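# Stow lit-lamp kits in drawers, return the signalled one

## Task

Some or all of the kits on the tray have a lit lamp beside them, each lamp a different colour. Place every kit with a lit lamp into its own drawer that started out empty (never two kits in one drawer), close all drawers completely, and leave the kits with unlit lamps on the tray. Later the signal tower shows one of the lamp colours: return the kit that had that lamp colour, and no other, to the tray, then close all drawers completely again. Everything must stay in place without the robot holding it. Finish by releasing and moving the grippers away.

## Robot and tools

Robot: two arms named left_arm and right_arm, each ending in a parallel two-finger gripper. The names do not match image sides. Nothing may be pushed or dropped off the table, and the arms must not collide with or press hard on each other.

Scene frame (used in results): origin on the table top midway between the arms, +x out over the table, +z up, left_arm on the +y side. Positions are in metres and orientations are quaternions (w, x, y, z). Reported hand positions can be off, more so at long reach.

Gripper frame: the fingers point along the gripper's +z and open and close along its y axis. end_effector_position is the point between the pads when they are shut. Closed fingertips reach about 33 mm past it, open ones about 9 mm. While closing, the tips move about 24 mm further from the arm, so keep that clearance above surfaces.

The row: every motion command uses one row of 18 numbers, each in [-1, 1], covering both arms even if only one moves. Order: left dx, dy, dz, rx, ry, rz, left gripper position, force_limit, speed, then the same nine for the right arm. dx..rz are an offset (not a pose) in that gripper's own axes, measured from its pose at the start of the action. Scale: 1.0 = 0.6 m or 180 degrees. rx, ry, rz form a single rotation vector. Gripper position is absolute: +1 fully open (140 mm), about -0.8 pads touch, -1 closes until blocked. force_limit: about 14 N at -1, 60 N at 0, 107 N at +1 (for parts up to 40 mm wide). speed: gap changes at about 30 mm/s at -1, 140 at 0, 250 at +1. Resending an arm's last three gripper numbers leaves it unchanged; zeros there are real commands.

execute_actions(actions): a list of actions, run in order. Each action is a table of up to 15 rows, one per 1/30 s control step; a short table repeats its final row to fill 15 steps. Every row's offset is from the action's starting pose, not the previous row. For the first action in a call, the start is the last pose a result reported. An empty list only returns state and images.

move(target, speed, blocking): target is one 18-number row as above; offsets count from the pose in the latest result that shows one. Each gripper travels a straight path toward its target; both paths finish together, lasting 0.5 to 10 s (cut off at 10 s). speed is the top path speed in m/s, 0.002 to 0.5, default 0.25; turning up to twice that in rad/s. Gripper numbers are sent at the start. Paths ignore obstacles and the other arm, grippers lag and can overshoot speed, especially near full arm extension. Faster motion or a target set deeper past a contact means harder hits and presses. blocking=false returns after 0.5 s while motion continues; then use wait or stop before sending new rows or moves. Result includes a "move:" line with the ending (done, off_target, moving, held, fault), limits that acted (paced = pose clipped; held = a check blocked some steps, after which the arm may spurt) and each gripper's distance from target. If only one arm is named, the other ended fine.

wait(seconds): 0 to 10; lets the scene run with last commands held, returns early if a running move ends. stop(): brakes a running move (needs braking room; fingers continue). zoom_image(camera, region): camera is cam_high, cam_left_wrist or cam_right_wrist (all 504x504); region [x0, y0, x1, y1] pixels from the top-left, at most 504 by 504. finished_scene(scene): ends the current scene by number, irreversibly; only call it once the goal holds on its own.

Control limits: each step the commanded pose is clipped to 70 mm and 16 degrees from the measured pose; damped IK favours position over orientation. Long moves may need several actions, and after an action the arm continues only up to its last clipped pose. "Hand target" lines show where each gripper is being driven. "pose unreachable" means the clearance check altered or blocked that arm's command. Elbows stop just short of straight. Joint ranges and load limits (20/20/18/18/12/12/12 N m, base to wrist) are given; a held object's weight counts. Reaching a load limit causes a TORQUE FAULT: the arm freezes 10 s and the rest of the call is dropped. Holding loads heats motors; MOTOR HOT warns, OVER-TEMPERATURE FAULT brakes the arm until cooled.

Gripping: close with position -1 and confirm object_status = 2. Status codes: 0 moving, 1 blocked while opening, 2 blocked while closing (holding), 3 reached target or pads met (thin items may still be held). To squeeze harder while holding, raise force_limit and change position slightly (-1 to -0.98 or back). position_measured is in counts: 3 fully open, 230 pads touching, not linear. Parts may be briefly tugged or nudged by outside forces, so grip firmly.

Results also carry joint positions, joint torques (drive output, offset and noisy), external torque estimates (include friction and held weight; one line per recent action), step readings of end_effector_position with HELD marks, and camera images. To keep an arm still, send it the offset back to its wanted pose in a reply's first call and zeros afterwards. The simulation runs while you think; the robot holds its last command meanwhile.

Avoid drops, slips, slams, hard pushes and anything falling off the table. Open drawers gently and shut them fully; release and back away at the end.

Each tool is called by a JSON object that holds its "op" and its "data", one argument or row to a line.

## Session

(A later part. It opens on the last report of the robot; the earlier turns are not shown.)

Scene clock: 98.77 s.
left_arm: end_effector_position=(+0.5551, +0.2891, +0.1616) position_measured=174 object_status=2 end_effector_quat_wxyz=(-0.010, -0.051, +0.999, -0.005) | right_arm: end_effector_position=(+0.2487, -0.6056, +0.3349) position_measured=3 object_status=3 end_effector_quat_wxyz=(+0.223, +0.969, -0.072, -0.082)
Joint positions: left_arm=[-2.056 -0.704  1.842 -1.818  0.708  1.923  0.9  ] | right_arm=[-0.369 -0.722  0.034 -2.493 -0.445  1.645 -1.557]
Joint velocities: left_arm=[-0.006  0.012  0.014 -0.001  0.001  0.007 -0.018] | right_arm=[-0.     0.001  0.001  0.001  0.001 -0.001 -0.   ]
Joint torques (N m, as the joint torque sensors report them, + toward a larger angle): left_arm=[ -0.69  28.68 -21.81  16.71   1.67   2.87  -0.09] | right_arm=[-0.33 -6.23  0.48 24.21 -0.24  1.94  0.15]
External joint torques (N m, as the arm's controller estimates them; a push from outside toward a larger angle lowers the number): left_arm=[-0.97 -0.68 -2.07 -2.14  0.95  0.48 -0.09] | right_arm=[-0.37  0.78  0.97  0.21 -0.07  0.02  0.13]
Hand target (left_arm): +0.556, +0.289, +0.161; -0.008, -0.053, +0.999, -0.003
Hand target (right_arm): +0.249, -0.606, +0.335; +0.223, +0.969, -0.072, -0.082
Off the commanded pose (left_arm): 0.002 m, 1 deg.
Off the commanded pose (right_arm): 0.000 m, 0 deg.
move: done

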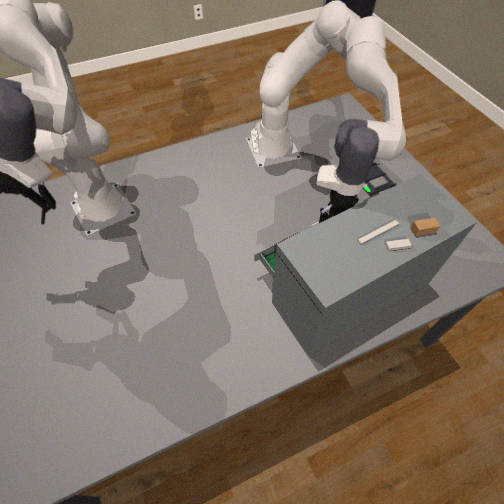

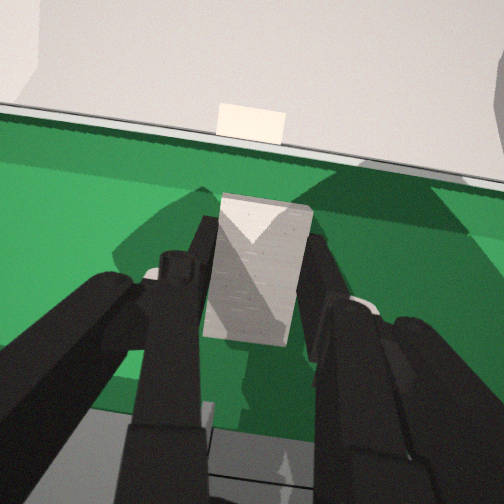

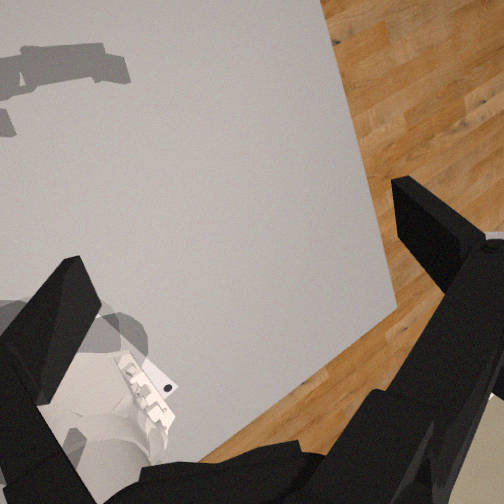

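{"op": "move", "data": {
  "target": [-0.015,0,0.011,0,0,0,-1,0,-0.5,0,0,0,0,0,0,1,0,0],
  "speed": 0.02
}}

{"op": "execute_actions", "data": {
  "actions": [
    [[0,0,0,0,0,0,-0.12,0,-0.5,0,0,0,0,0,0,1,0,0]]
  ]
}}

{"op": "move", "data": {
  "target": [0.01,0,-0.1,0,0,0,-0.12,0,-0.5,0,0,0,0,0,0,1,0,0],
  "speed": 0.12
}}

{"op": "move", "data": {
  "target": [0.185,-0.018,0.01,0,-0.115,0,-0.12,0,-0.5,0,0,0,0,0,0,1,0,0],
  "speed": 0.25
}}

Scene clock: 101.90 s.
left_arm: end_effector_position=(+0.5623, +0.2892, +0.1548) position_measured=174 object_status=2 end_effector_quat_wxyz=(-0.011, -0.054, +0.998, -0.007) | right_arm: end_effector_position=(+0.2487, -0.6056, +0.3349) position_measured=3 object_status=3 end_effector_quat_wxyz=(+0.223, +0.969, -0.072, -0.082)
Joint positions: left_arm=[-2.088 -0.722  1.873 -1.792  0.715  1.924  0.898] | right_arm=[-0.369 -0.722  0.034 -2.493 -0.445  1.645 -1.557]
Joint velocities: left_arm=[-0.006  0.     0.005  0.005  0.001  0.001  0.005] | right_arm=[ 0.001 -0.001 -0.    -0.    -0.    -0.     0.002]
Joint torques (N m, as the joint torque sensors report them, + toward a larger angle): left_arm=[ -1.6   28.83 -21.27  19.07   1.74   2.23   0.36] | right_arm=[-0.68 -6.51  0.59 24.28 -0.31  1.93  0.13]
External joint torques (N m, as the arm's controller estimates them; a push from outside toward a larger angle lowers the number): left_arm=[-1.4  -2.32 -0.89  0.53  1.04 -0.19  0.36] | right_arm=[-0.69  0.52  1.12  0.25 -0.12  0.01  0.11]
Hand target (left_arm): +0.564, +0.290, +0.155; -0.010, -0.051, +0.999, -0.005
Hand target (right_arm): +0.249, -0.606, +0.335; +0.223, +0.969, -0.072, -0.082
Off the commanded pose (left_arm): 0.002 m, 0 deg.
Off the commanded pose (right_arm): 0.000 m, 0 deg.
move: done

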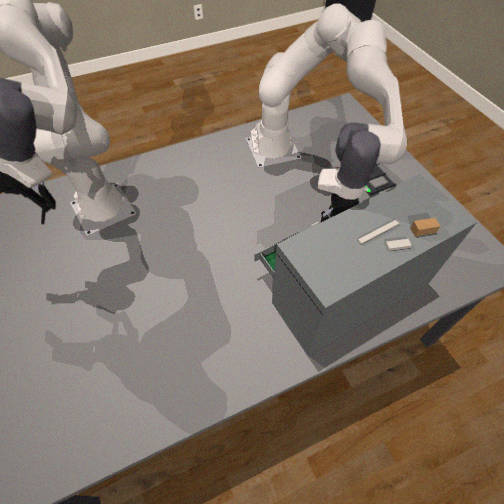

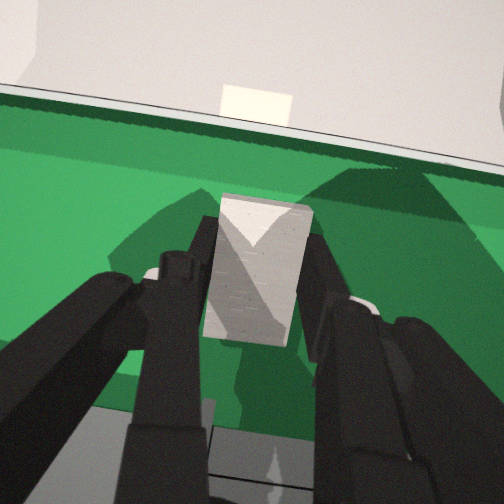

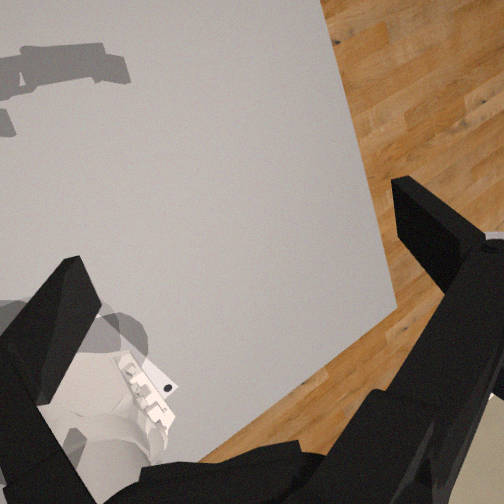

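Scene clock: 102.40 s.
left_arm: end_effector_position=(+0.5623, +0.2892, +0.1548) position_measured=144 object_status=3 end_effector_quat_wxyz=(-0.011, -0.054, +0.998, -0.007) | right_arm: end_effector_position=(+0.2487, -0.6056, +0.3349) position_measured=3 object_status=3 end_effector_quat_wxyz=(+0.223, +0.969, -0.072, -0.082)
Joint positions: left_arm=[-2.088 -0.722  1.873 -1.792  0.715  1.924  0.898] | right_arm=[-0.369 -0.722  0.034 -2.493 -0.445  1.645 -1.557]
Joint velocities: left_arm=[ 0.001  0.002 -0.     0.001 -0.001 -0.     0.   ] | right_arm=[ 0.001 -0.002 -0.     0.001  0.    -0.    -0.   ]
Joint torques (N m, as the joint torque sensors report them, + toward a larger angle): left_arm=[  0.24  29.72 -21.28  17.36   0.6    2.28   0.13] | right_arm=[-0.52 -6.48  0.44 24.24 -0.29  1.92  0.11]
External joint torques (N m, as the arm's controller estimates them; a push from outside toward a larger angle lowers the number): left_arm=[ 0.11 -1.5  -1.03 -1.45 -0.12 -0.16  0.13] | right_arm=[-0.54  0.72  0.96  0.08 -0.11 -0.02  0.09]
Hand target (left_arm): +0.562, +0.289, +0.155; -0.011, -0.054, +0.998, -0.007
Hand target (right_arm): +0.249, -0.606, +0.335; +0.223, +0.969, -0.072, -0.082
Off the commanded pose (left_arm): 0.000 m, 0 deg.
Off the commanded pose (right_arm): 0.000 m, 0 deg.
Step readings (end_effector_position):
0: left_arm (+0.5623, +0.2892, +0.1548) | right_arm (+0.2487, -0.6056, +0.3349)
1: left_arm (+0.5623, +0.2892, +0.1548) | right_arm (+0.2487, -0.6056, +0.3349)
2: left_arm (+0.5623, +0.2892, +0.1548) | right_arm (+0.2487, -0.6056, +0.3349)
4: left_arm (+0.5623, +0.2892, +0.1548) | right_arm (+0.2487, -0.6056, +0.3349)
8: left_arm (+0.5623, +0.2892, +0.1548) | right_arm (+0.2487, -0.6056, +0.3349)
15: end_effector_position above

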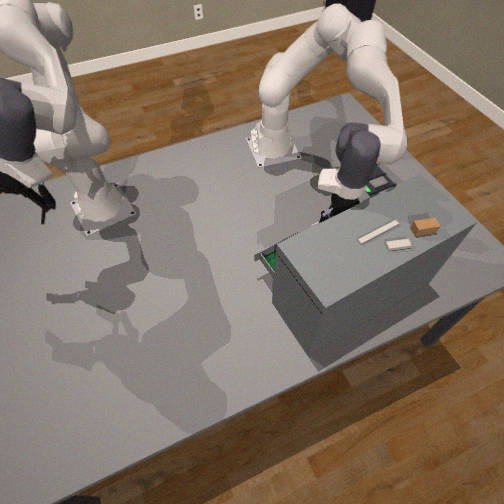

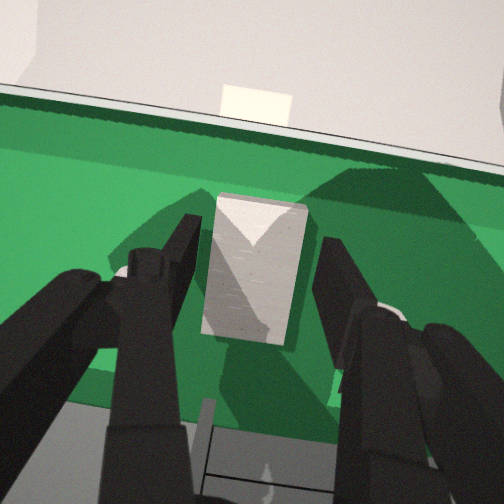

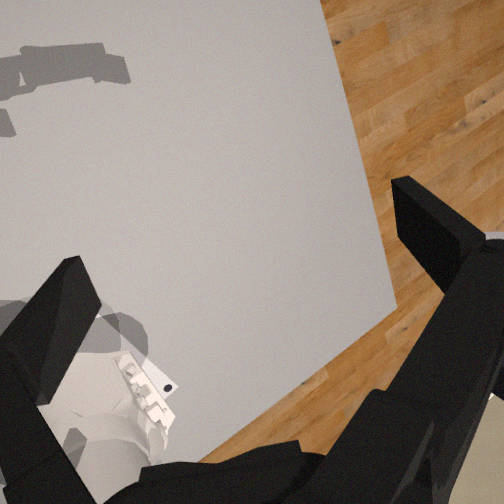

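Scene clock: 103.47 s.
left_arm: end_effector_position=(+0.5584, +0.2898, +0.2139) position_measured=144 object_status=3 end_effector_quat_wxyz=(-0.010, -0.056, +0.998, -0.005) | right_arm: end_effector_position=(+0.2487, -0.6056, +0.3349) position_measured=3 object_status=3 end_effector_quat_wxyz=(+0.223, +0.969, -0.072, -0.082)
Joint positions: left_arm=[-2.042 -0.667  1.783 -1.737  0.657  1.821  0.923] | right_arm=[-0.369 -0.722  0.034 -2.493 -0.445  1.645 -1.557]
Joint velocities: left_arm=[-0.    -0.001 -0.004  0.001  0.    -0.01   0.007] | right_arm=[ 0.001 -0.     0.     0.001  0.002 -0.001  0.001]
Joint torques (N m, as the joint torque sensors report them, + toward a larger angle): left_arm=[  2.33  26.1  -21.74  19.56  -0.21   2.02   0.25] | right_arm=[-0.57 -6.51  0.57 24.23 -0.29  1.91  0.12]
External joint torques (N m, as the arm's controller estimates them; a push from outside toward a larger angle lowers the number): left_arm=[ 2.47 -2.51 -2.34  0.12 -0.94 -0.42  0.25] | right_arm=[-0.57  0.68  1.11  0.09 -0.1  -0.01  0.1 ]
Hand target (left_arm): +0.558, +0.290, +0.215; -0.012, -0.055, +0.998, -0.006
Hand target (right_arm): +0.249, -0.606, +0.335; +0.223, +0.969, -0.072, -0.082
Off the commanded pose (left_arm): 0.001 m, 0 deg.
Off the commanded pose (right_arm): 0.000 m, 0 deg.
move: done

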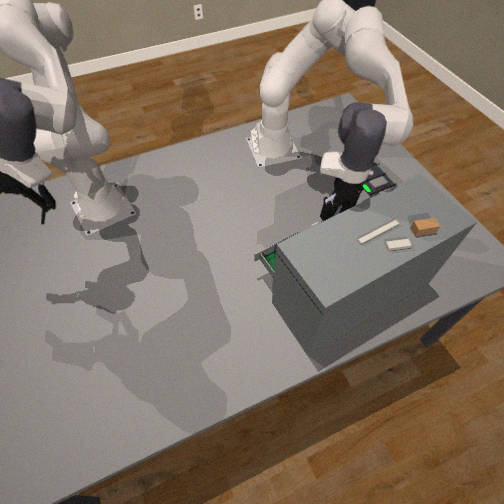

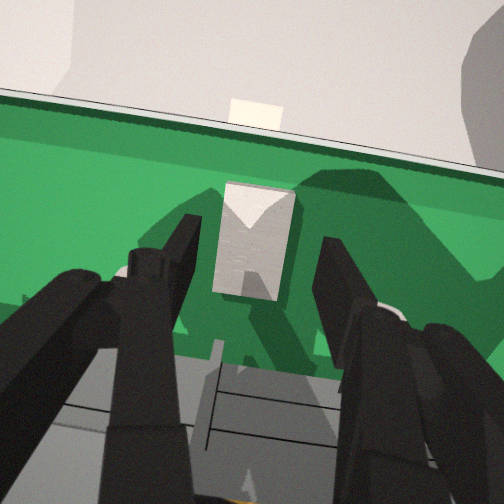

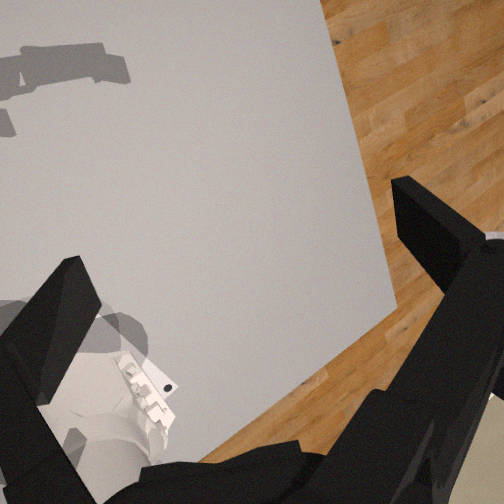

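Scene clock: 105.17 s.
left_arm: end_effector_position=(+0.4495, +0.2669, +0.2086) position_measured=144 object_status=3 end_effector_quat_wxyz=(+0.166, -0.049, +0.985, +0.007) | right_arm: end_effector_position=(+0.2487, -0.6056, +0.3349) position_measured=3 object_status=3 end_effector_quat_wxyz=(+0.223, +0.969, -0.072, -0.082)
Joint positions: left_arm=[-1.173 -0.594  1.019 -2.497  0.89   2.297  0.607] | right_arm=[-0.369 -0.722  0.034 -2.493 -0.445  1.645 -1.557]
Joint velocities: left_arm=[ 0.006  0.002 -0.002 -0.002 -0.     0.011 -0.028] | right_arm=[ 0.001 -0.     0.     0.001  0.001 -0.001  0.001]
Joint torques (N m, as the joint torque sensors report them, + toward a larger angle): left_arm=[  1.92  -0.18 -14.62  18.34   1.3    3.32  -0.15] | right_arm=[-0.49 -6.47  0.61 24.37 -0.3   1.95  0.1 ]
External joint torques (N m, as the arm's controller estimates them; a push from outside toward a larger angle lowers the number): left_arm=[ 1.75  1.   -1.48 -2.73  0.62  0.57 -0.14] | right_arm=[-0.54  0.72  1.11  0.23 -0.12  0.02  0.08]
Hand target (left_arm): +0.450, +0.267, +0.208; +0.168, -0.054, +0.984, +0.007
Hand target (right_arm): +0.249, -0.606, +0.335; +0.223, +0.969, -0.072, -0.082
Off the commanded pose (left_arm): 0.002 m, 1 deg.
Off the commanded pose (right_arm): 0.000 m, 0 deg.
move: done

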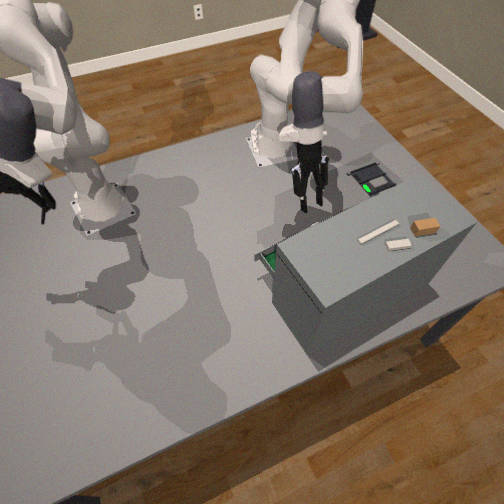

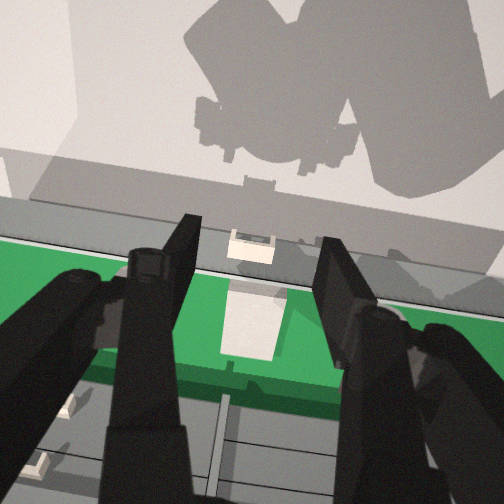

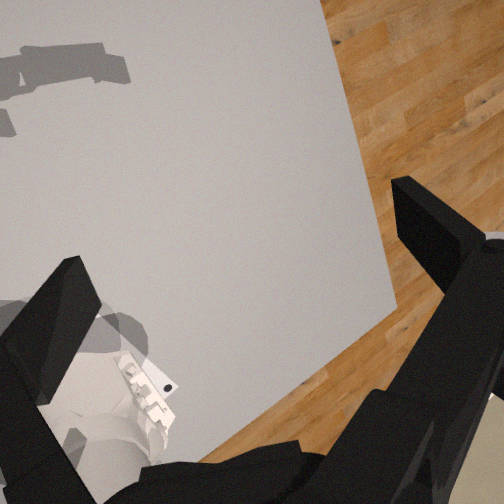

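{"op": "move", "data": {
  "target": [0.034,0,0.094,0,-0.025,0,-0.12,0,-0.5,0,0,0,0,0,0,1,0,0],
  "speed": 0.12
}}

{"op": "move", "data": {
  "target": [-0.25,0,0.11,0,0,0,-0.12,0,-0.5,0,0,0,0,0,0,1,0,0],
  "speed": 0.06
}}

Scene clock: 109.00 s.
left_arm: end_effector_position=(+0.4485, +0.2652, +0.1482) position_measured=144 object_status=3 end_effector_quat_wxyz=(+0.203, -0.043, +0.978, +0.010) | right_arm: end_effector_position=(+0.2487, -0.6056, +0.3349) position_measured=3 object_status=3 end_effector_quat_wxyz=(+0.223, +0.969, -0.072, -0.082)
Joint positions: left_arm=[-1.173 -0.46   1.119 -2.608  1.078  2.561  0.45 ] | right_arm=[-0.369 -0.722  0.034 -2.493 -0.445  1.645 -1.557]
Joint velocities: left_arm=[ 0.005  0.003 -0.001 -0.001  0.001  0.015 -0.027] | right_arm=[ 0.001  0.001 -0.     0.     0.001 -0.     0.   ]
Joint torques (N m, as the joint torque sensors report them, + toward a larger angle): left_arm=[  1.81  -1.89 -12.53  18.44   1.23   3.05  -0.01] | right_arm=[-0.52 -6.13  0.47 24.35 -0.28  1.92  0.13]
External joint torques (N m, as the arm's controller estimates them; a push from outside toward a larger angle lowers the number): left_arm=[ 1.79  1.13 -2.17 -1.51  1.    0.37  0.  ] | right_arm=[-0.55  0.86  0.99  0.37 -0.1   0.01  0.11]
Hand target (left_arm): +0.448, +0.265, +0.148; +0.205, -0.047, +0.978, +0.009
Hand target (right_arm): +0.249, -0.606, +0.335; +0.223, +0.969, -0.072, -0.082
Off the commanded pose (left_arm): 0.002 m, 1 deg.
Off the commanded pose (right_arm): 0.000 m, 0 deg.
move: done

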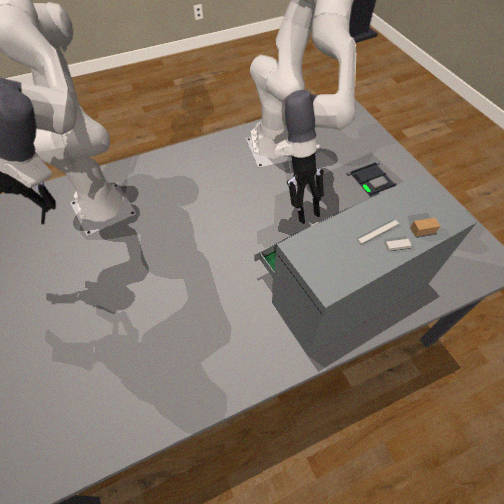

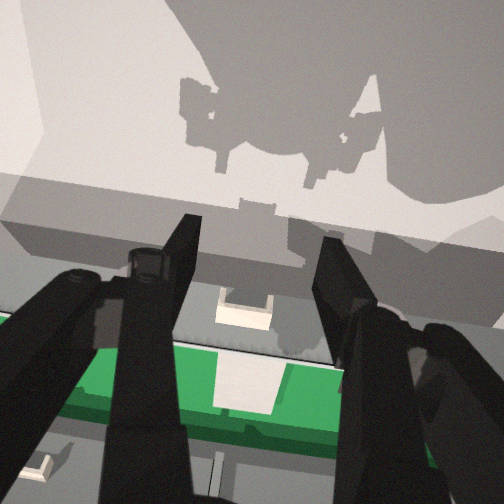

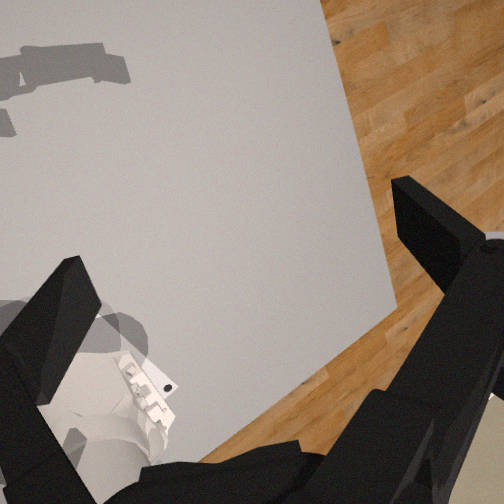

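Scene clock: 112.03 s.
left_arm: end_effector_position=(+0.6104, +0.2781, +0.1499) position_measured=144 object_status=3 end_effector_quat_wxyz=(+0.204, -0.051, +0.978, +0.005) | right_arm: end_effector_position=(+0.2487, -0.6056, +0.3349) position_measured=3 object_status=3 end_effector_quat_wxyz=(+0.223, +0.969, -0.072, -0.082)
Joint positions: left_arm=[-2.012 -0.507  1.939 -2.106  1.008  2.51   0.624] | right_arm=[-0.369 -0.722  0.034 -2.493 -0.445  1.645 -1.557]
Joint velocities: left_arm=[-0.012 -0.001  0.004  0.008  0.002 -0.017  0.015] | right_arm=[-0.    -0.001  0.002 -0.    -0.001  0.     0.   ]
Joint torques (N m, as the joint torque sensors report them, + toward a larger angle): left_arm=[ -1.58  20.21 -14.12  22.27   1.68   3.05   0.29] | right_arm=[-0.62 -6.38  0.39 24.26 -0.28  1.9   0.13]
External joint torques (N m, as the arm's controller estimates them; a push from outside toward a larger angle lowers the number): left_arm=[-1.51 -3.44  0.57  2.06  1.28  0.21  0.3 ] | right_arm=[-0.65  0.74  0.88  0.22 -0.1  -0.02  0.11]
Hand target (left_arm): +0.612, +0.279, +0.151; +0.206, -0.045, +0.977, +0.008
Hand target (right_arm): +0.249, -0.606, +0.335; +0.223, +0.969, -0.072, -0.082
Off the commanded pose (left_arm): 0.003 m, 1 deg.
Off the commanded pose (right_arm): 0.000 m, 0 deg.
move: done

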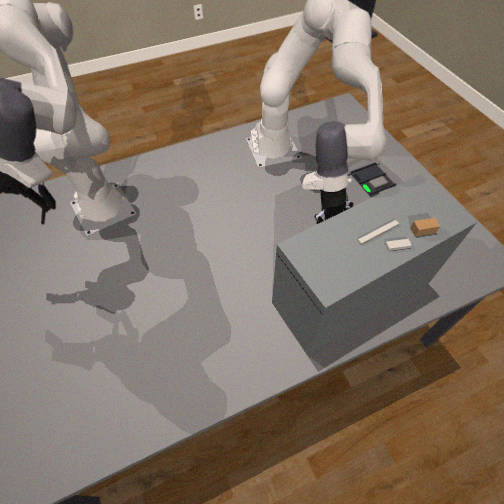

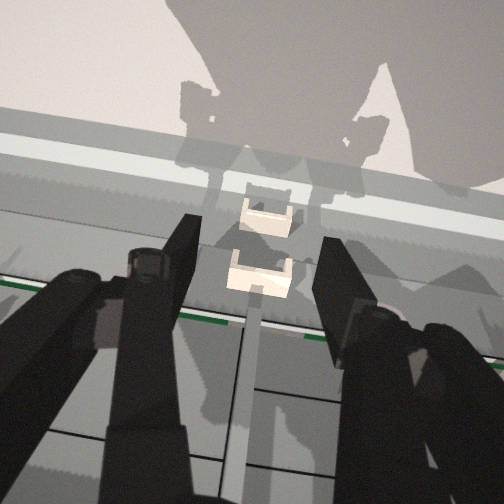

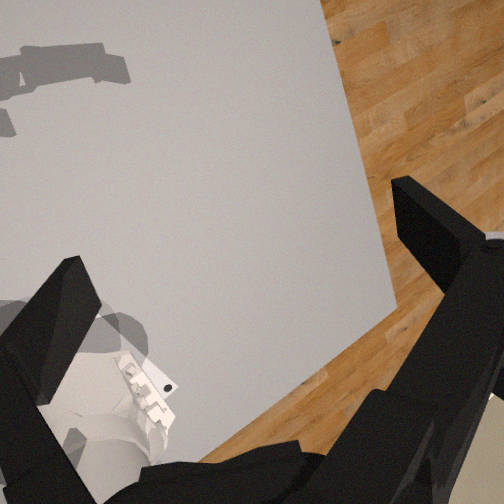

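{"op": "move", "data": {
  "target": [-0.03,0,0.013,0,0,0,-0.12,0,-0.5,0,0,0,0,0,0,1,0,0],
  "speed": 0.03
}}

{"op": "move", "data": {
  "target": [0.13,0,-0.06,0,0,0,-0.12,0,-0.5,0,0,0,0,0,0,1,0,0],
  "speed": 0.15
}}

{"op": "move", "data": {
  "target": [-0.07,0.21,-0.16,0,0.02,0,-0.12,0,-0.5,0,0,0,0,0,0,1,0,0],
  "speed": 0.2
}}

Scene clock: 114.63 s.
left_arm: end_effector_position=(+0.6209, +0.2773, +0.1456) position_measured=144 object_status=3 end_effector_quat_wxyz=(+0.195, -0.055, +0.979, +0.007) | right_arm: end_effector_position=(+0.2487, -0.6056, +0.3349) position_measured=3 object_status=3 end_effector_quat_wxyz=(+0.223, +0.969, -0.072, -0.082)
Joint positions: left_arm=[-2.068 -0.549  1.975 -2.05   1.009  2.466  0.631] | right_arm=[-0.369 -0.722  0.034 -2.493 -0.445  1.645 -1.557]
Joint velocities: left_arm=[-0.007 -0.01  -0.001  0.01   0.005 -0.017  0.003] | right_arm=[-0.    -0.001  0.001 -0.001 -0.001  0.    -0.001]
Joint torques (N m, as the joint torque sensors report them, + toward a larger angle): left_arm=[ -0.08  22.09 -13.33  26.84   3.2    5.2    0.54] | right_arm=[-0.36 -6.3   0.33 24.45 -0.26  1.92  0.11]
External joint torques (N m, as the arm's controller estimates them; a push from outside toward a larger angle lowers the number): left_arm=[-0.18 -4.15  2.26  6.7   2.73  2.38  0.55] | right_arm=[-0.36  0.84  0.88  0.4  -0.07  0.    0.09]
Hand target (left_arm): +0.630, +0.280, +0.150; +0.205, -0.052, +0.977, +0.005
Hand target (right_arm): +0.249, -0.606, +0.335; +0.223, +0.969, -0.072, -0.082
Off the commanded pose (left_arm): 0.010 m, 1 deg.
Off the commanded pose (right_arm): 0.000 m, 0 deg.
move: off_target (left_arm)

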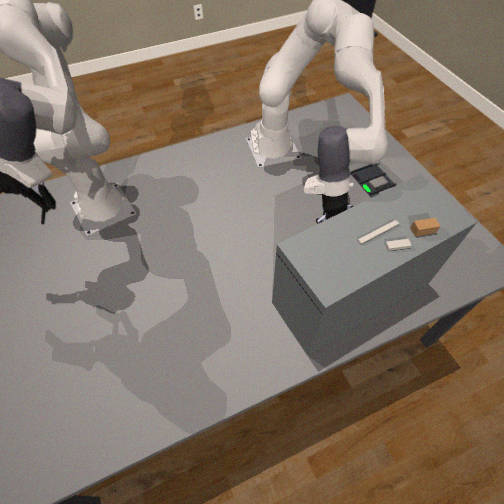

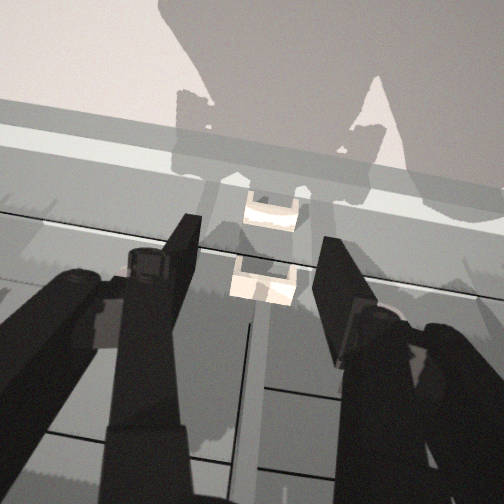

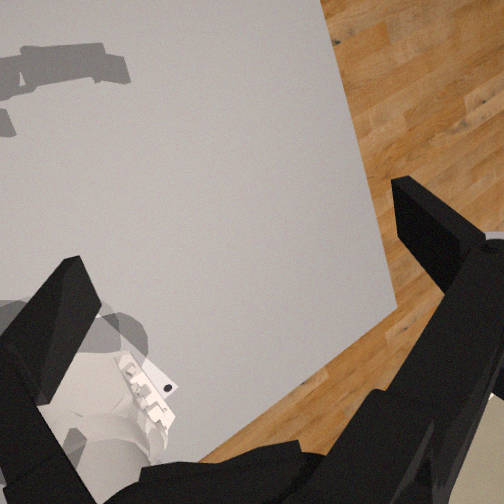

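Scene clock: 115.70 s.
left_arm: end_effector_position=(+0.5352, +0.2688, +0.1471) position_measured=144 object_status=3 end_effector_quat_wxyz=(+0.193, -0.049, +0.980, +0.011) | right_arm: end_effector_position=(+0.2487, -0.6056, +0.3349) position_measured=3 object_status=3 end_effector_quat_wxyz=(+0.223, +0.969, -0.072, -0.082)
Joint positions: left_arm=[-1.701 -0.359  1.644 -2.341  0.93   2.579  0.6  ] | right_arm=[-0.369 -0.722  0.034 -2.493 -0.445  1.645 -1.557]
Joint velocities: left_arm=[ 0.01  -0.001 -0.013 -0.006 -0.     0.021 -0.014] | right_arm=[-0.001 -0.001  0.    -0.001 -0.001 -0.    -0.   ]
Joint torques (N m, as the joint torque sensors report them, + toward a larger angle): left_arm=[  1.13   9.04 -12.2   18.98  -0.23   3.24  -0.18] | right_arm=[-0.51 -6.36  0.4  24.34 -0.25  1.91  0.14]
External joint torques (N m, as the arm's controller estimates them; a push from outside toward a larger angle lowers the number): left_arm=[ 1.23 -0.76 -1.55 -1.7  -0.51  0.44 -0.17] | right_arm=[-0.5   0.72  0.94  0.33 -0.07 -0.01  0.12]
Hand target (left_arm): +0.535, +0.267, +0.147; +0.193, -0.053, +0.980, +0.008
Hand target (right_arm): +0.249, -0.606, +0.335; +0.223, +0.969, -0.072, -0.082
Off the commanded pose (left_arm): 0.002 m, 1 deg.
Off the commanded pose (right_arm): 0.000 m, 0 deg.
move: done

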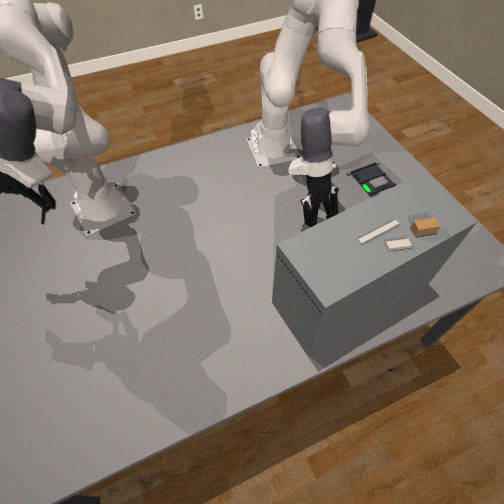

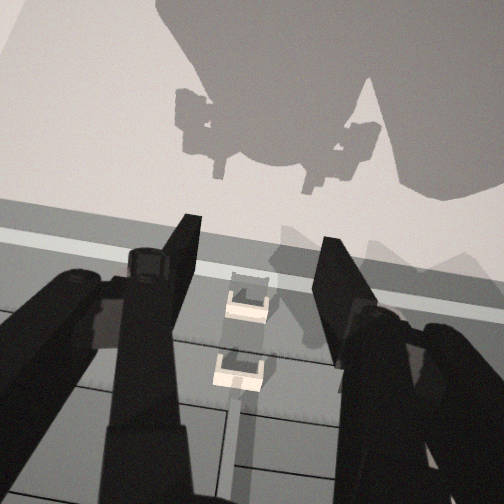

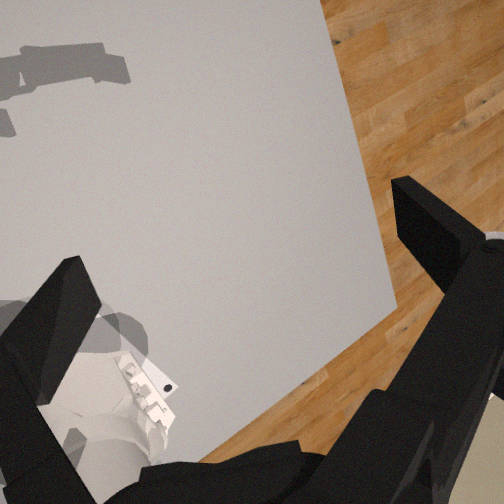

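Scene clock: 117.37 s.
left_arm: end_effector_position=(+0.5245, +0.4006, +0.2483) position_measured=144 object_status=3 end_effector_quat_wxyz=(+0.159, -0.060, +0.985, +0.012) | right_arm: end_effector_position=(+0.2487, -0.6056, +0.3349) position_measured=3 object_status=3 end_effector_quat_wxyz=(+0.223, +0.969, -0.072, -0.082)
Joint positions: left_arm=[-1.212 -0.629  1.247 -2.242  0.849  2.199  0.922] | right_arm=[-0.369 -0.722  0.034 -2.493 -0.445  1.645 -1.557]
Joint velocities: left_arm=[ 0.001  0.001  0.    -0.001  0.    -0.008  0.025] | right_arm=[-0.001 -0.001 -0.001  0.001  0.    -0.     0.002]
Joint torques (N m, as the joint torque sensors report them, + toward a larger angle): left_arm=[ -1.45   4.47 -19.41  20.77   1.     2.48   0.19] | right_arm=[-0.65 -6.4   0.49 24.5  -0.3   1.93  0.11]
External joint torques (N m, as the arm's controller estimates them; a push from outside toward a larger angle lowers the number): left_arm=[-1.38 -2.55 -2.07  0.3   0.17 -0.44  0.2 ] | right_arm=[-0.63  0.64  1.07  0.48 -0.12  0.01  0.09]
Hand target (left_arm): +0.525, +0.400, +0.249; +0.159, -0.053, +0.986, +0.013
Hand target (right_arm): +0.249, -0.606, +0.335; +0.223, +0.969, -0.072, -0.082
Off the commanded pose (left_arm): 0.008 m, 1 deg.
Off the commanded pose (right_arm): 0.000 m, 0 deg.
move: off_target (left_arm)

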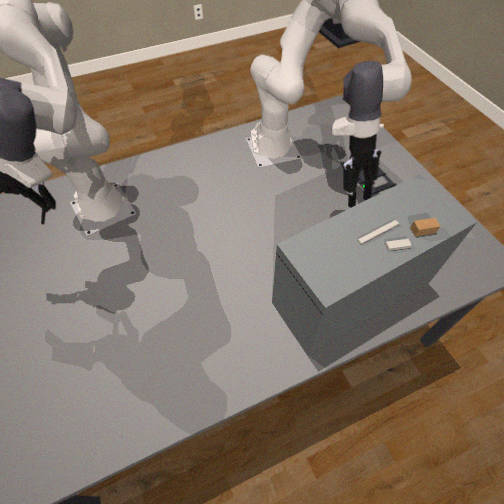

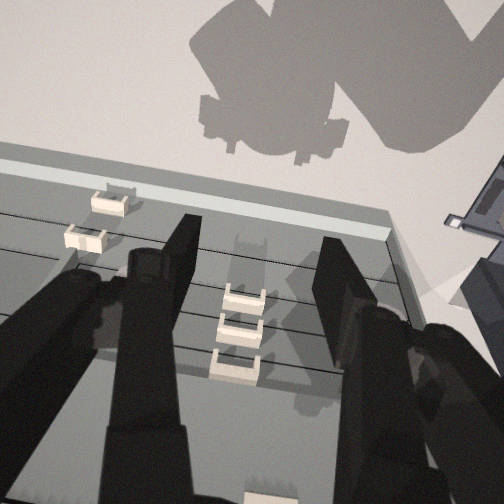

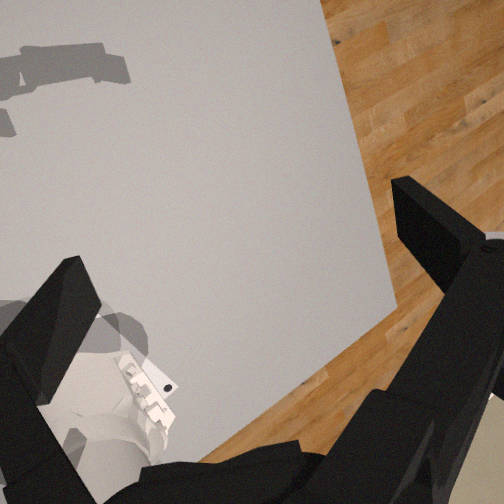

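{"op": "move", "data": {
  "target": [-0.1,0,0.035,0,0,0,-0.12,0,-0.5,0,0,0,0,0,0,1,0,0],
  "speed": 0.08
}}

Scene clock: 119.57 s.
left_arm: end_effector_position=(+0.5877, +0.4069, +0.2488) position_measured=144 object_status=3 end_effector_quat_wxyz=(+0.162, -0.063, +0.985, +0.011) | right_arm: end_effector_position=(+0.2487, -0.6056, +0.3349) position_measured=3 object_status=3 end_effector_quat_wxyz=(+0.223, +0.969, -0.072, -0.082)
Joint positions: left_arm=[-1.506 -0.597  1.513 -2.037  0.837  2.197  0.961] | right_arm=[-0.369 -0.722  0.034 -2.493 -0.445  1.645 -1.557]
Joint velocities: left_arm=[-0.009 -0.003  0.01   0.008  0.001 -0.009  0.011] | right_arm=[-0.    -0.002  0.001  0.001  0.     0.     0.   ]
Joint torques (N m, as the joint torque sensors report them, + toward a larger angle): left_arm=[ -0.72  13.91 -17.58  21.2    0.5    2.49   0.25] | right_arm=[-0.38 -6.4   0.43 24.29 -0.27  1.89  0.12]
External joint torques (N m, as the arm's controller estimates them; a push from outside toward a larger angle lowers the number): left_arm=[-0.9  -1.5   0.49  0.58 -0.33 -0.46  0.26] | right_arm=[-0.42  0.85  0.92  0.1  -0.08 -0.06  0.1 ]
Hand target (left_arm): +0.588, +0.407, +0.248; +0.160, -0.060, +0.985, +0.011
Hand target (right_arm): +0.249, -0.606, +0.335; +0.223, +0.969, -0.072, -0.082
Off the commanded pose (left_arm): 0.002 m, 0 deg.
Off the commanded pose (right_arm): 0.000 m, 0 deg.
move: done

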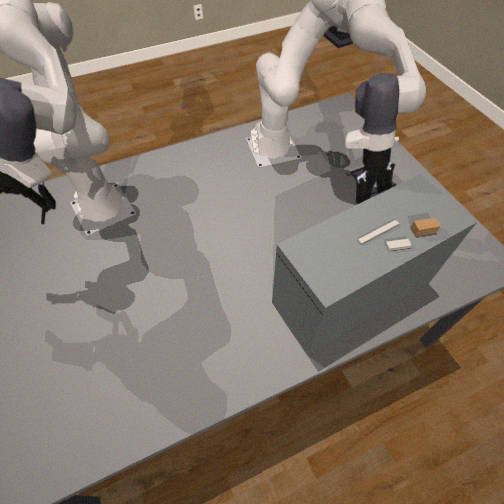

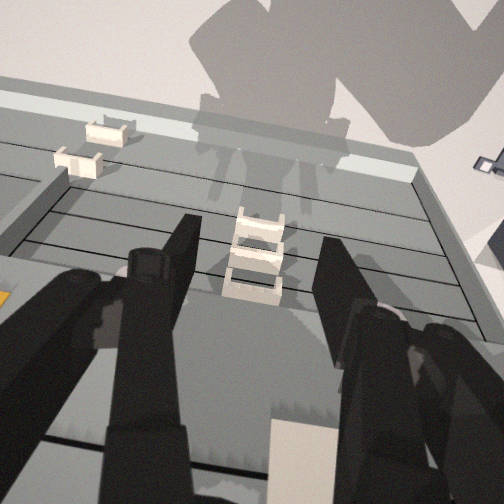

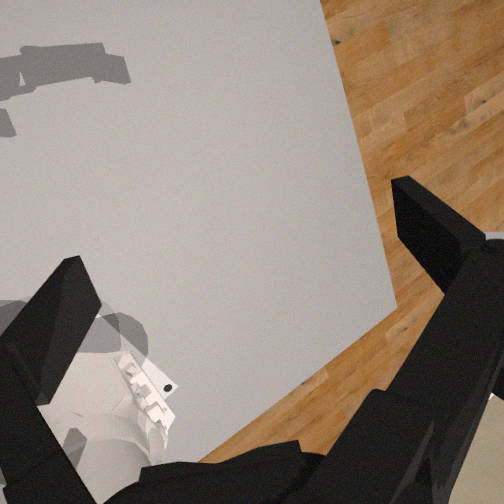

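{"op": "move", "data": {
  "target": [-0.005,-0.003,0.02,0,0,0,-0.12,0,-0.5,0,0,0,0,0,0,1,0,0],
  "speed": 0.03
}}

{"op": "execute_actions", "data": {
  "actions": [
    [[0,0,0,0,0,0,-1,0.3,-0.3,0,0,0,0,0,0,1,0,0]],
    [[0,0,0,0,0,0,-1,0.3,-0.3,0,0,0,0,0,0,1,0,0]]
  ]
}}

{"op": "move", "data": {
  "target": [0.2,0,-0.068,0,0,0,-1,0.3,-0.3,0,0,0,0,0,0,1,0,0],
  "speed": 0.05
}}

Scene clock: 122.27 s.
left_arm: end_effector_position=(+0.5920, +0.4054, +0.2370) position_measured=144 object_status=3 end_effector_quat_wxyz=(+0.158, -0.061, +0.985, +0.010) | right_arm: end_effector_position=(+0.2487, -0.6056, +0.3349) position_measured=3 object_status=3 end_effector_quat_wxyz=(+0.223, +0.969, -0.072, -0.082)
Joint positions: left_arm=[-1.55  -0.597  1.563 -2.03   0.841  2.213  0.961] | right_arm=[-0.369 -0.722  0.034 -2.493 -0.445  1.645 -1.557]
Joint velocities: left_arm=[-0.004  0.005  0.009  0.003 -0.     0.013 -0.   ] | right_arm=[-0.001  0.     0.002  0.001  0.001 -0.001 -0.001]
Joint torques (N m, as the joint torque sensors report them, + toward a larger angle): left_arm=[ -1.68  15.87 -18.07  21.82   1.69   3.36  -0.08] | right_arm=[-0.38 -6.27  0.44 24.34 -0.29  1.92  0.13]
External joint torques (N m, as the arm's controller estimates them; a push from outside toward a larger angle lowers the number): left_arm=[-1.71 -0.99  0.17  1.31  0.89  0.42 -0.07] | right_arm=[-0.41  0.77  0.95  0.29 -0.11 -0.01  0.11]
Hand target (left_arm): +0.595, +0.406, +0.239; +0.162, -0.062, +0.985, +0.010
Hand target (right_arm): +0.249, -0.606, +0.335; +0.223, +0.969, -0.072, -0.082
Off the commanded pose (left_arm): 0.003 m, 0 deg.
Off the commanded pose (right_arm): 0.000 m, 0 deg.
move: done

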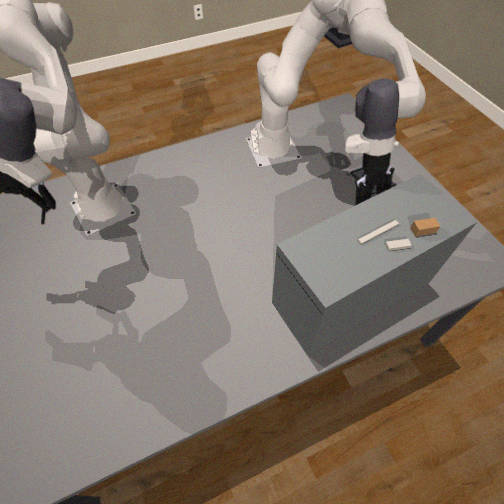

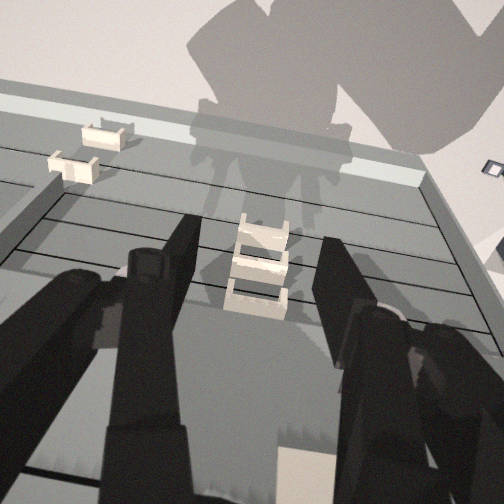

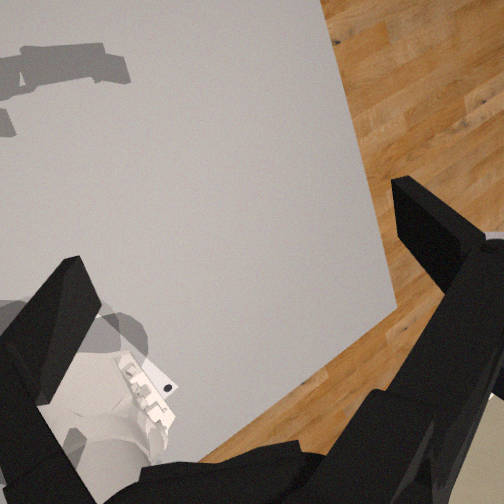

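Scene clock: 123.27 s.
left_arm: end_effector_position=(+0.5917, +0.4054, +0.2367) position_measured=233 object_status=3 end_effector_quat_wxyz=(+0.158, -0.061, +0.985, +0.010) | right_arm: end_effector_position=(+0.2487, -0.6056, +0.3349) position_measured=3 object_status=3 end_effector_quat_wxyz=(+0.223, +0.969, -0.072, -0.082)
Joint positions: left_arm=[-1.55  -0.597  1.563 -2.03   0.841  2.212  0.961] | right_arm=[-0.369 -0.722  0.034 -2.493 -0.445  1.645 -1.557]
Joint velocities: left_arm=[-0.    -0.002  0.     0.001  0.001  0.     0.002] | right_arm=[ 0.001 -0.001  0.     0.     0.001  0.    -0.001]
Joint torques (N m, as the joint torque sensors report them, + toward a larger angle): left_arm=[  1.    15.13 -19.34  20.2    0.59   2.98   0.18] | right_arm=[-0.3  -6.19  0.52 24.6  -0.31  1.92  0.13]
External joint torques (N m, as the arm's controller estimates them; a push from outside toward a larger angle lowers the number): left_arm=[ 0.95 -1.68 -1.17 -0.31 -0.22  0.03  0.18] | right_arm=[-0.33  0.97  1.03  0.52 -0.13 -0.01  0.11]
External joint torques at the end of the 1st action: left_arm=[ 0.06 -1.53 -1.81 -0.79 -0.12  0.04 -0.01] | right_arm=[-0.66  0.73  1.24  0.1  -0.07 -0.03  0.07]
Hand target (left_arm): +0.592, +0.405, +0.237; +0.158, -0.061, +0.985, +0.010
Hand target (right_arm): +0.249, -0.606, +0.335; +0.223, +0.969, -0.072, -0.082
Off the commanded pose (left_arm): 0.000 m, 0 deg.
Off the commanded pose (right_arm): 0.000 m, 0 deg.
Step readings (end_effector_position; steps 1 to 15: 1st action; 16 to 30: 2nd action):
0: left_arm (+0.5920, +0.4054, +0.2370) | right_arm (+0.2487, -0.6056, +0.3349)
1: left_arm (+0.5920, +0.4054, +0.2370) | right_arm (+0.2487, -0.6056, +0.3349)
2: left_arm (+0.5920, +0.4054, +0.2370) | right_arm (+0.2487, -0.6056, +0.3349)
4: left_arm (+0.5920, +0.4054, +0.2370) | right_arm (+0.2487, -0.6056, +0.3349)
8: left_arm (+0.5919, +0.4055, +0.2369) | right_arm (+0.2487, -0.6056, +0.3349)
15: left_arm (+0.5917, +0.4054, +0.2367) | right_arm (+0.2487, -0.6056, +0.3349)
16: left_arm (+0.5917, +0.4054, +0.2367) | right_arm (+0.2487, -0.6056, +0.3349)
17: left_arm (+0.5917, +0.4054, +0.2367) | right_arm (+0.2487, -0.6056, +0.3349)
19: left_arm (+0.5917, +0.4054, +0.2367) | right_arm (+0.2487, -0.6056, +0.3349)
23: left_arm (+0.5917, +0.4054, +0.2367) | right_arm (+0.2487, -0.6056, +0.3349)
30: end_effector_position above

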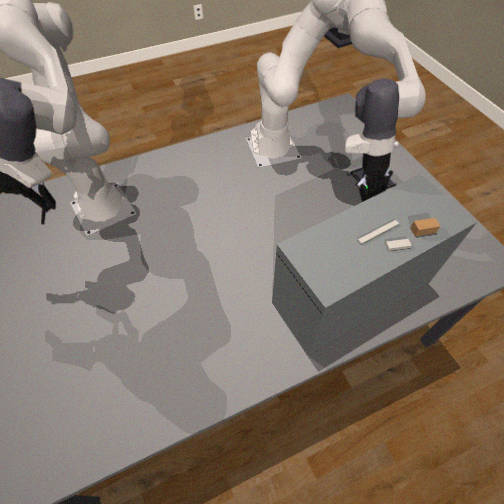

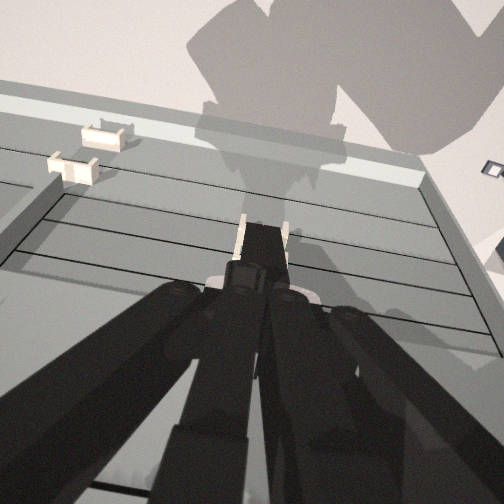

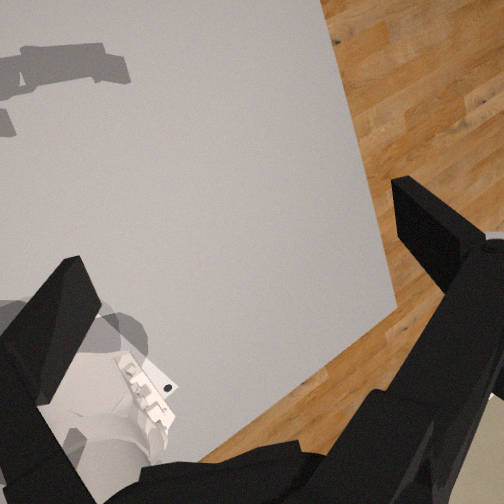

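Scene clock: 126.13 s.
left_arm: end_effector_position=(+0.4674, +0.3914, +0.2373) position_measured=233 object_status=3 end_effector_quat_wxyz=(+0.157, -0.059, +0.986, +0.011) | right_arm: end_effector_position=(+0.2487, -0.6056, +0.3349) position_measured=3 object_status=3 end_effector_quat_wxyz=(+0.223, +0.969, -0.072, -0.082)
Joint positions: left_arm=[-0.992 -0.697  1.056 -2.429  0.864  2.207  0.879] | right_arm=[-0.369 -0.722  0.034 -2.493 -0.445  1.645 -1.557]
Joint velocities: left_arm=[ 0.011 -0.    -0.009 -0.005  0.001  0.    -0.007] | right_arm=[-0.001 -0.    -0.001  0.     0.001 -0.    -0.   ]
Joint torques (N m, as the joint torque sensors report them, + toward a larger angle): left_arm=[  0.99   2.53 -18.08  18.18   0.8    2.57  -0.02] | right_arm=[-0.33 -6.26  0.33 24.36 -0.28  1.92  0.13]
External joint torques (N m, as the arm's controller estimates them; a push from outside toward a larger angle lowers the number): left_arm=[ 1.12 -0.2  -1.88 -2.21 -0.01 -0.34 -0.01] | right_arm=[-0.28  0.93  0.95  0.25 -0.08  0.01  0.11]
Hand target (left_arm): +0.466, +0.392, +0.236; +0.156, -0.061, +0.986, +0.011
Hand target (right_arm): +0.249, -0.606, +0.335; +0.223, +0.969, -0.072, -0.082
Off the commanded pose (left_arm): 0.002 m, 0 deg.
Off the commanded pose (right_arm): 0.000 m, 0 deg.
move: done

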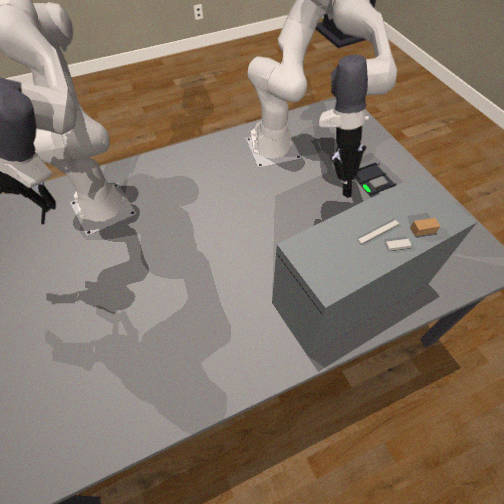

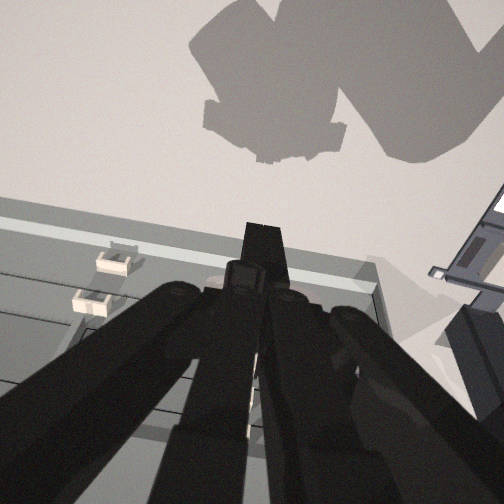

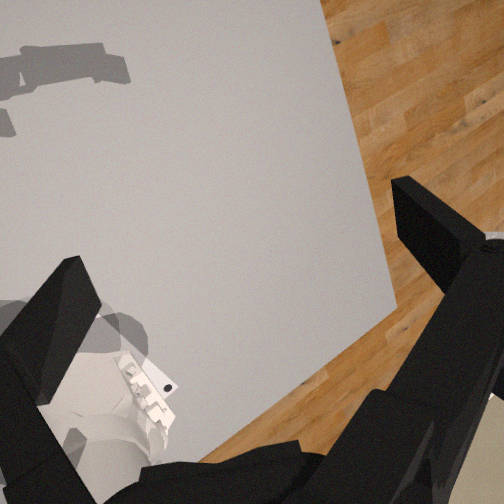

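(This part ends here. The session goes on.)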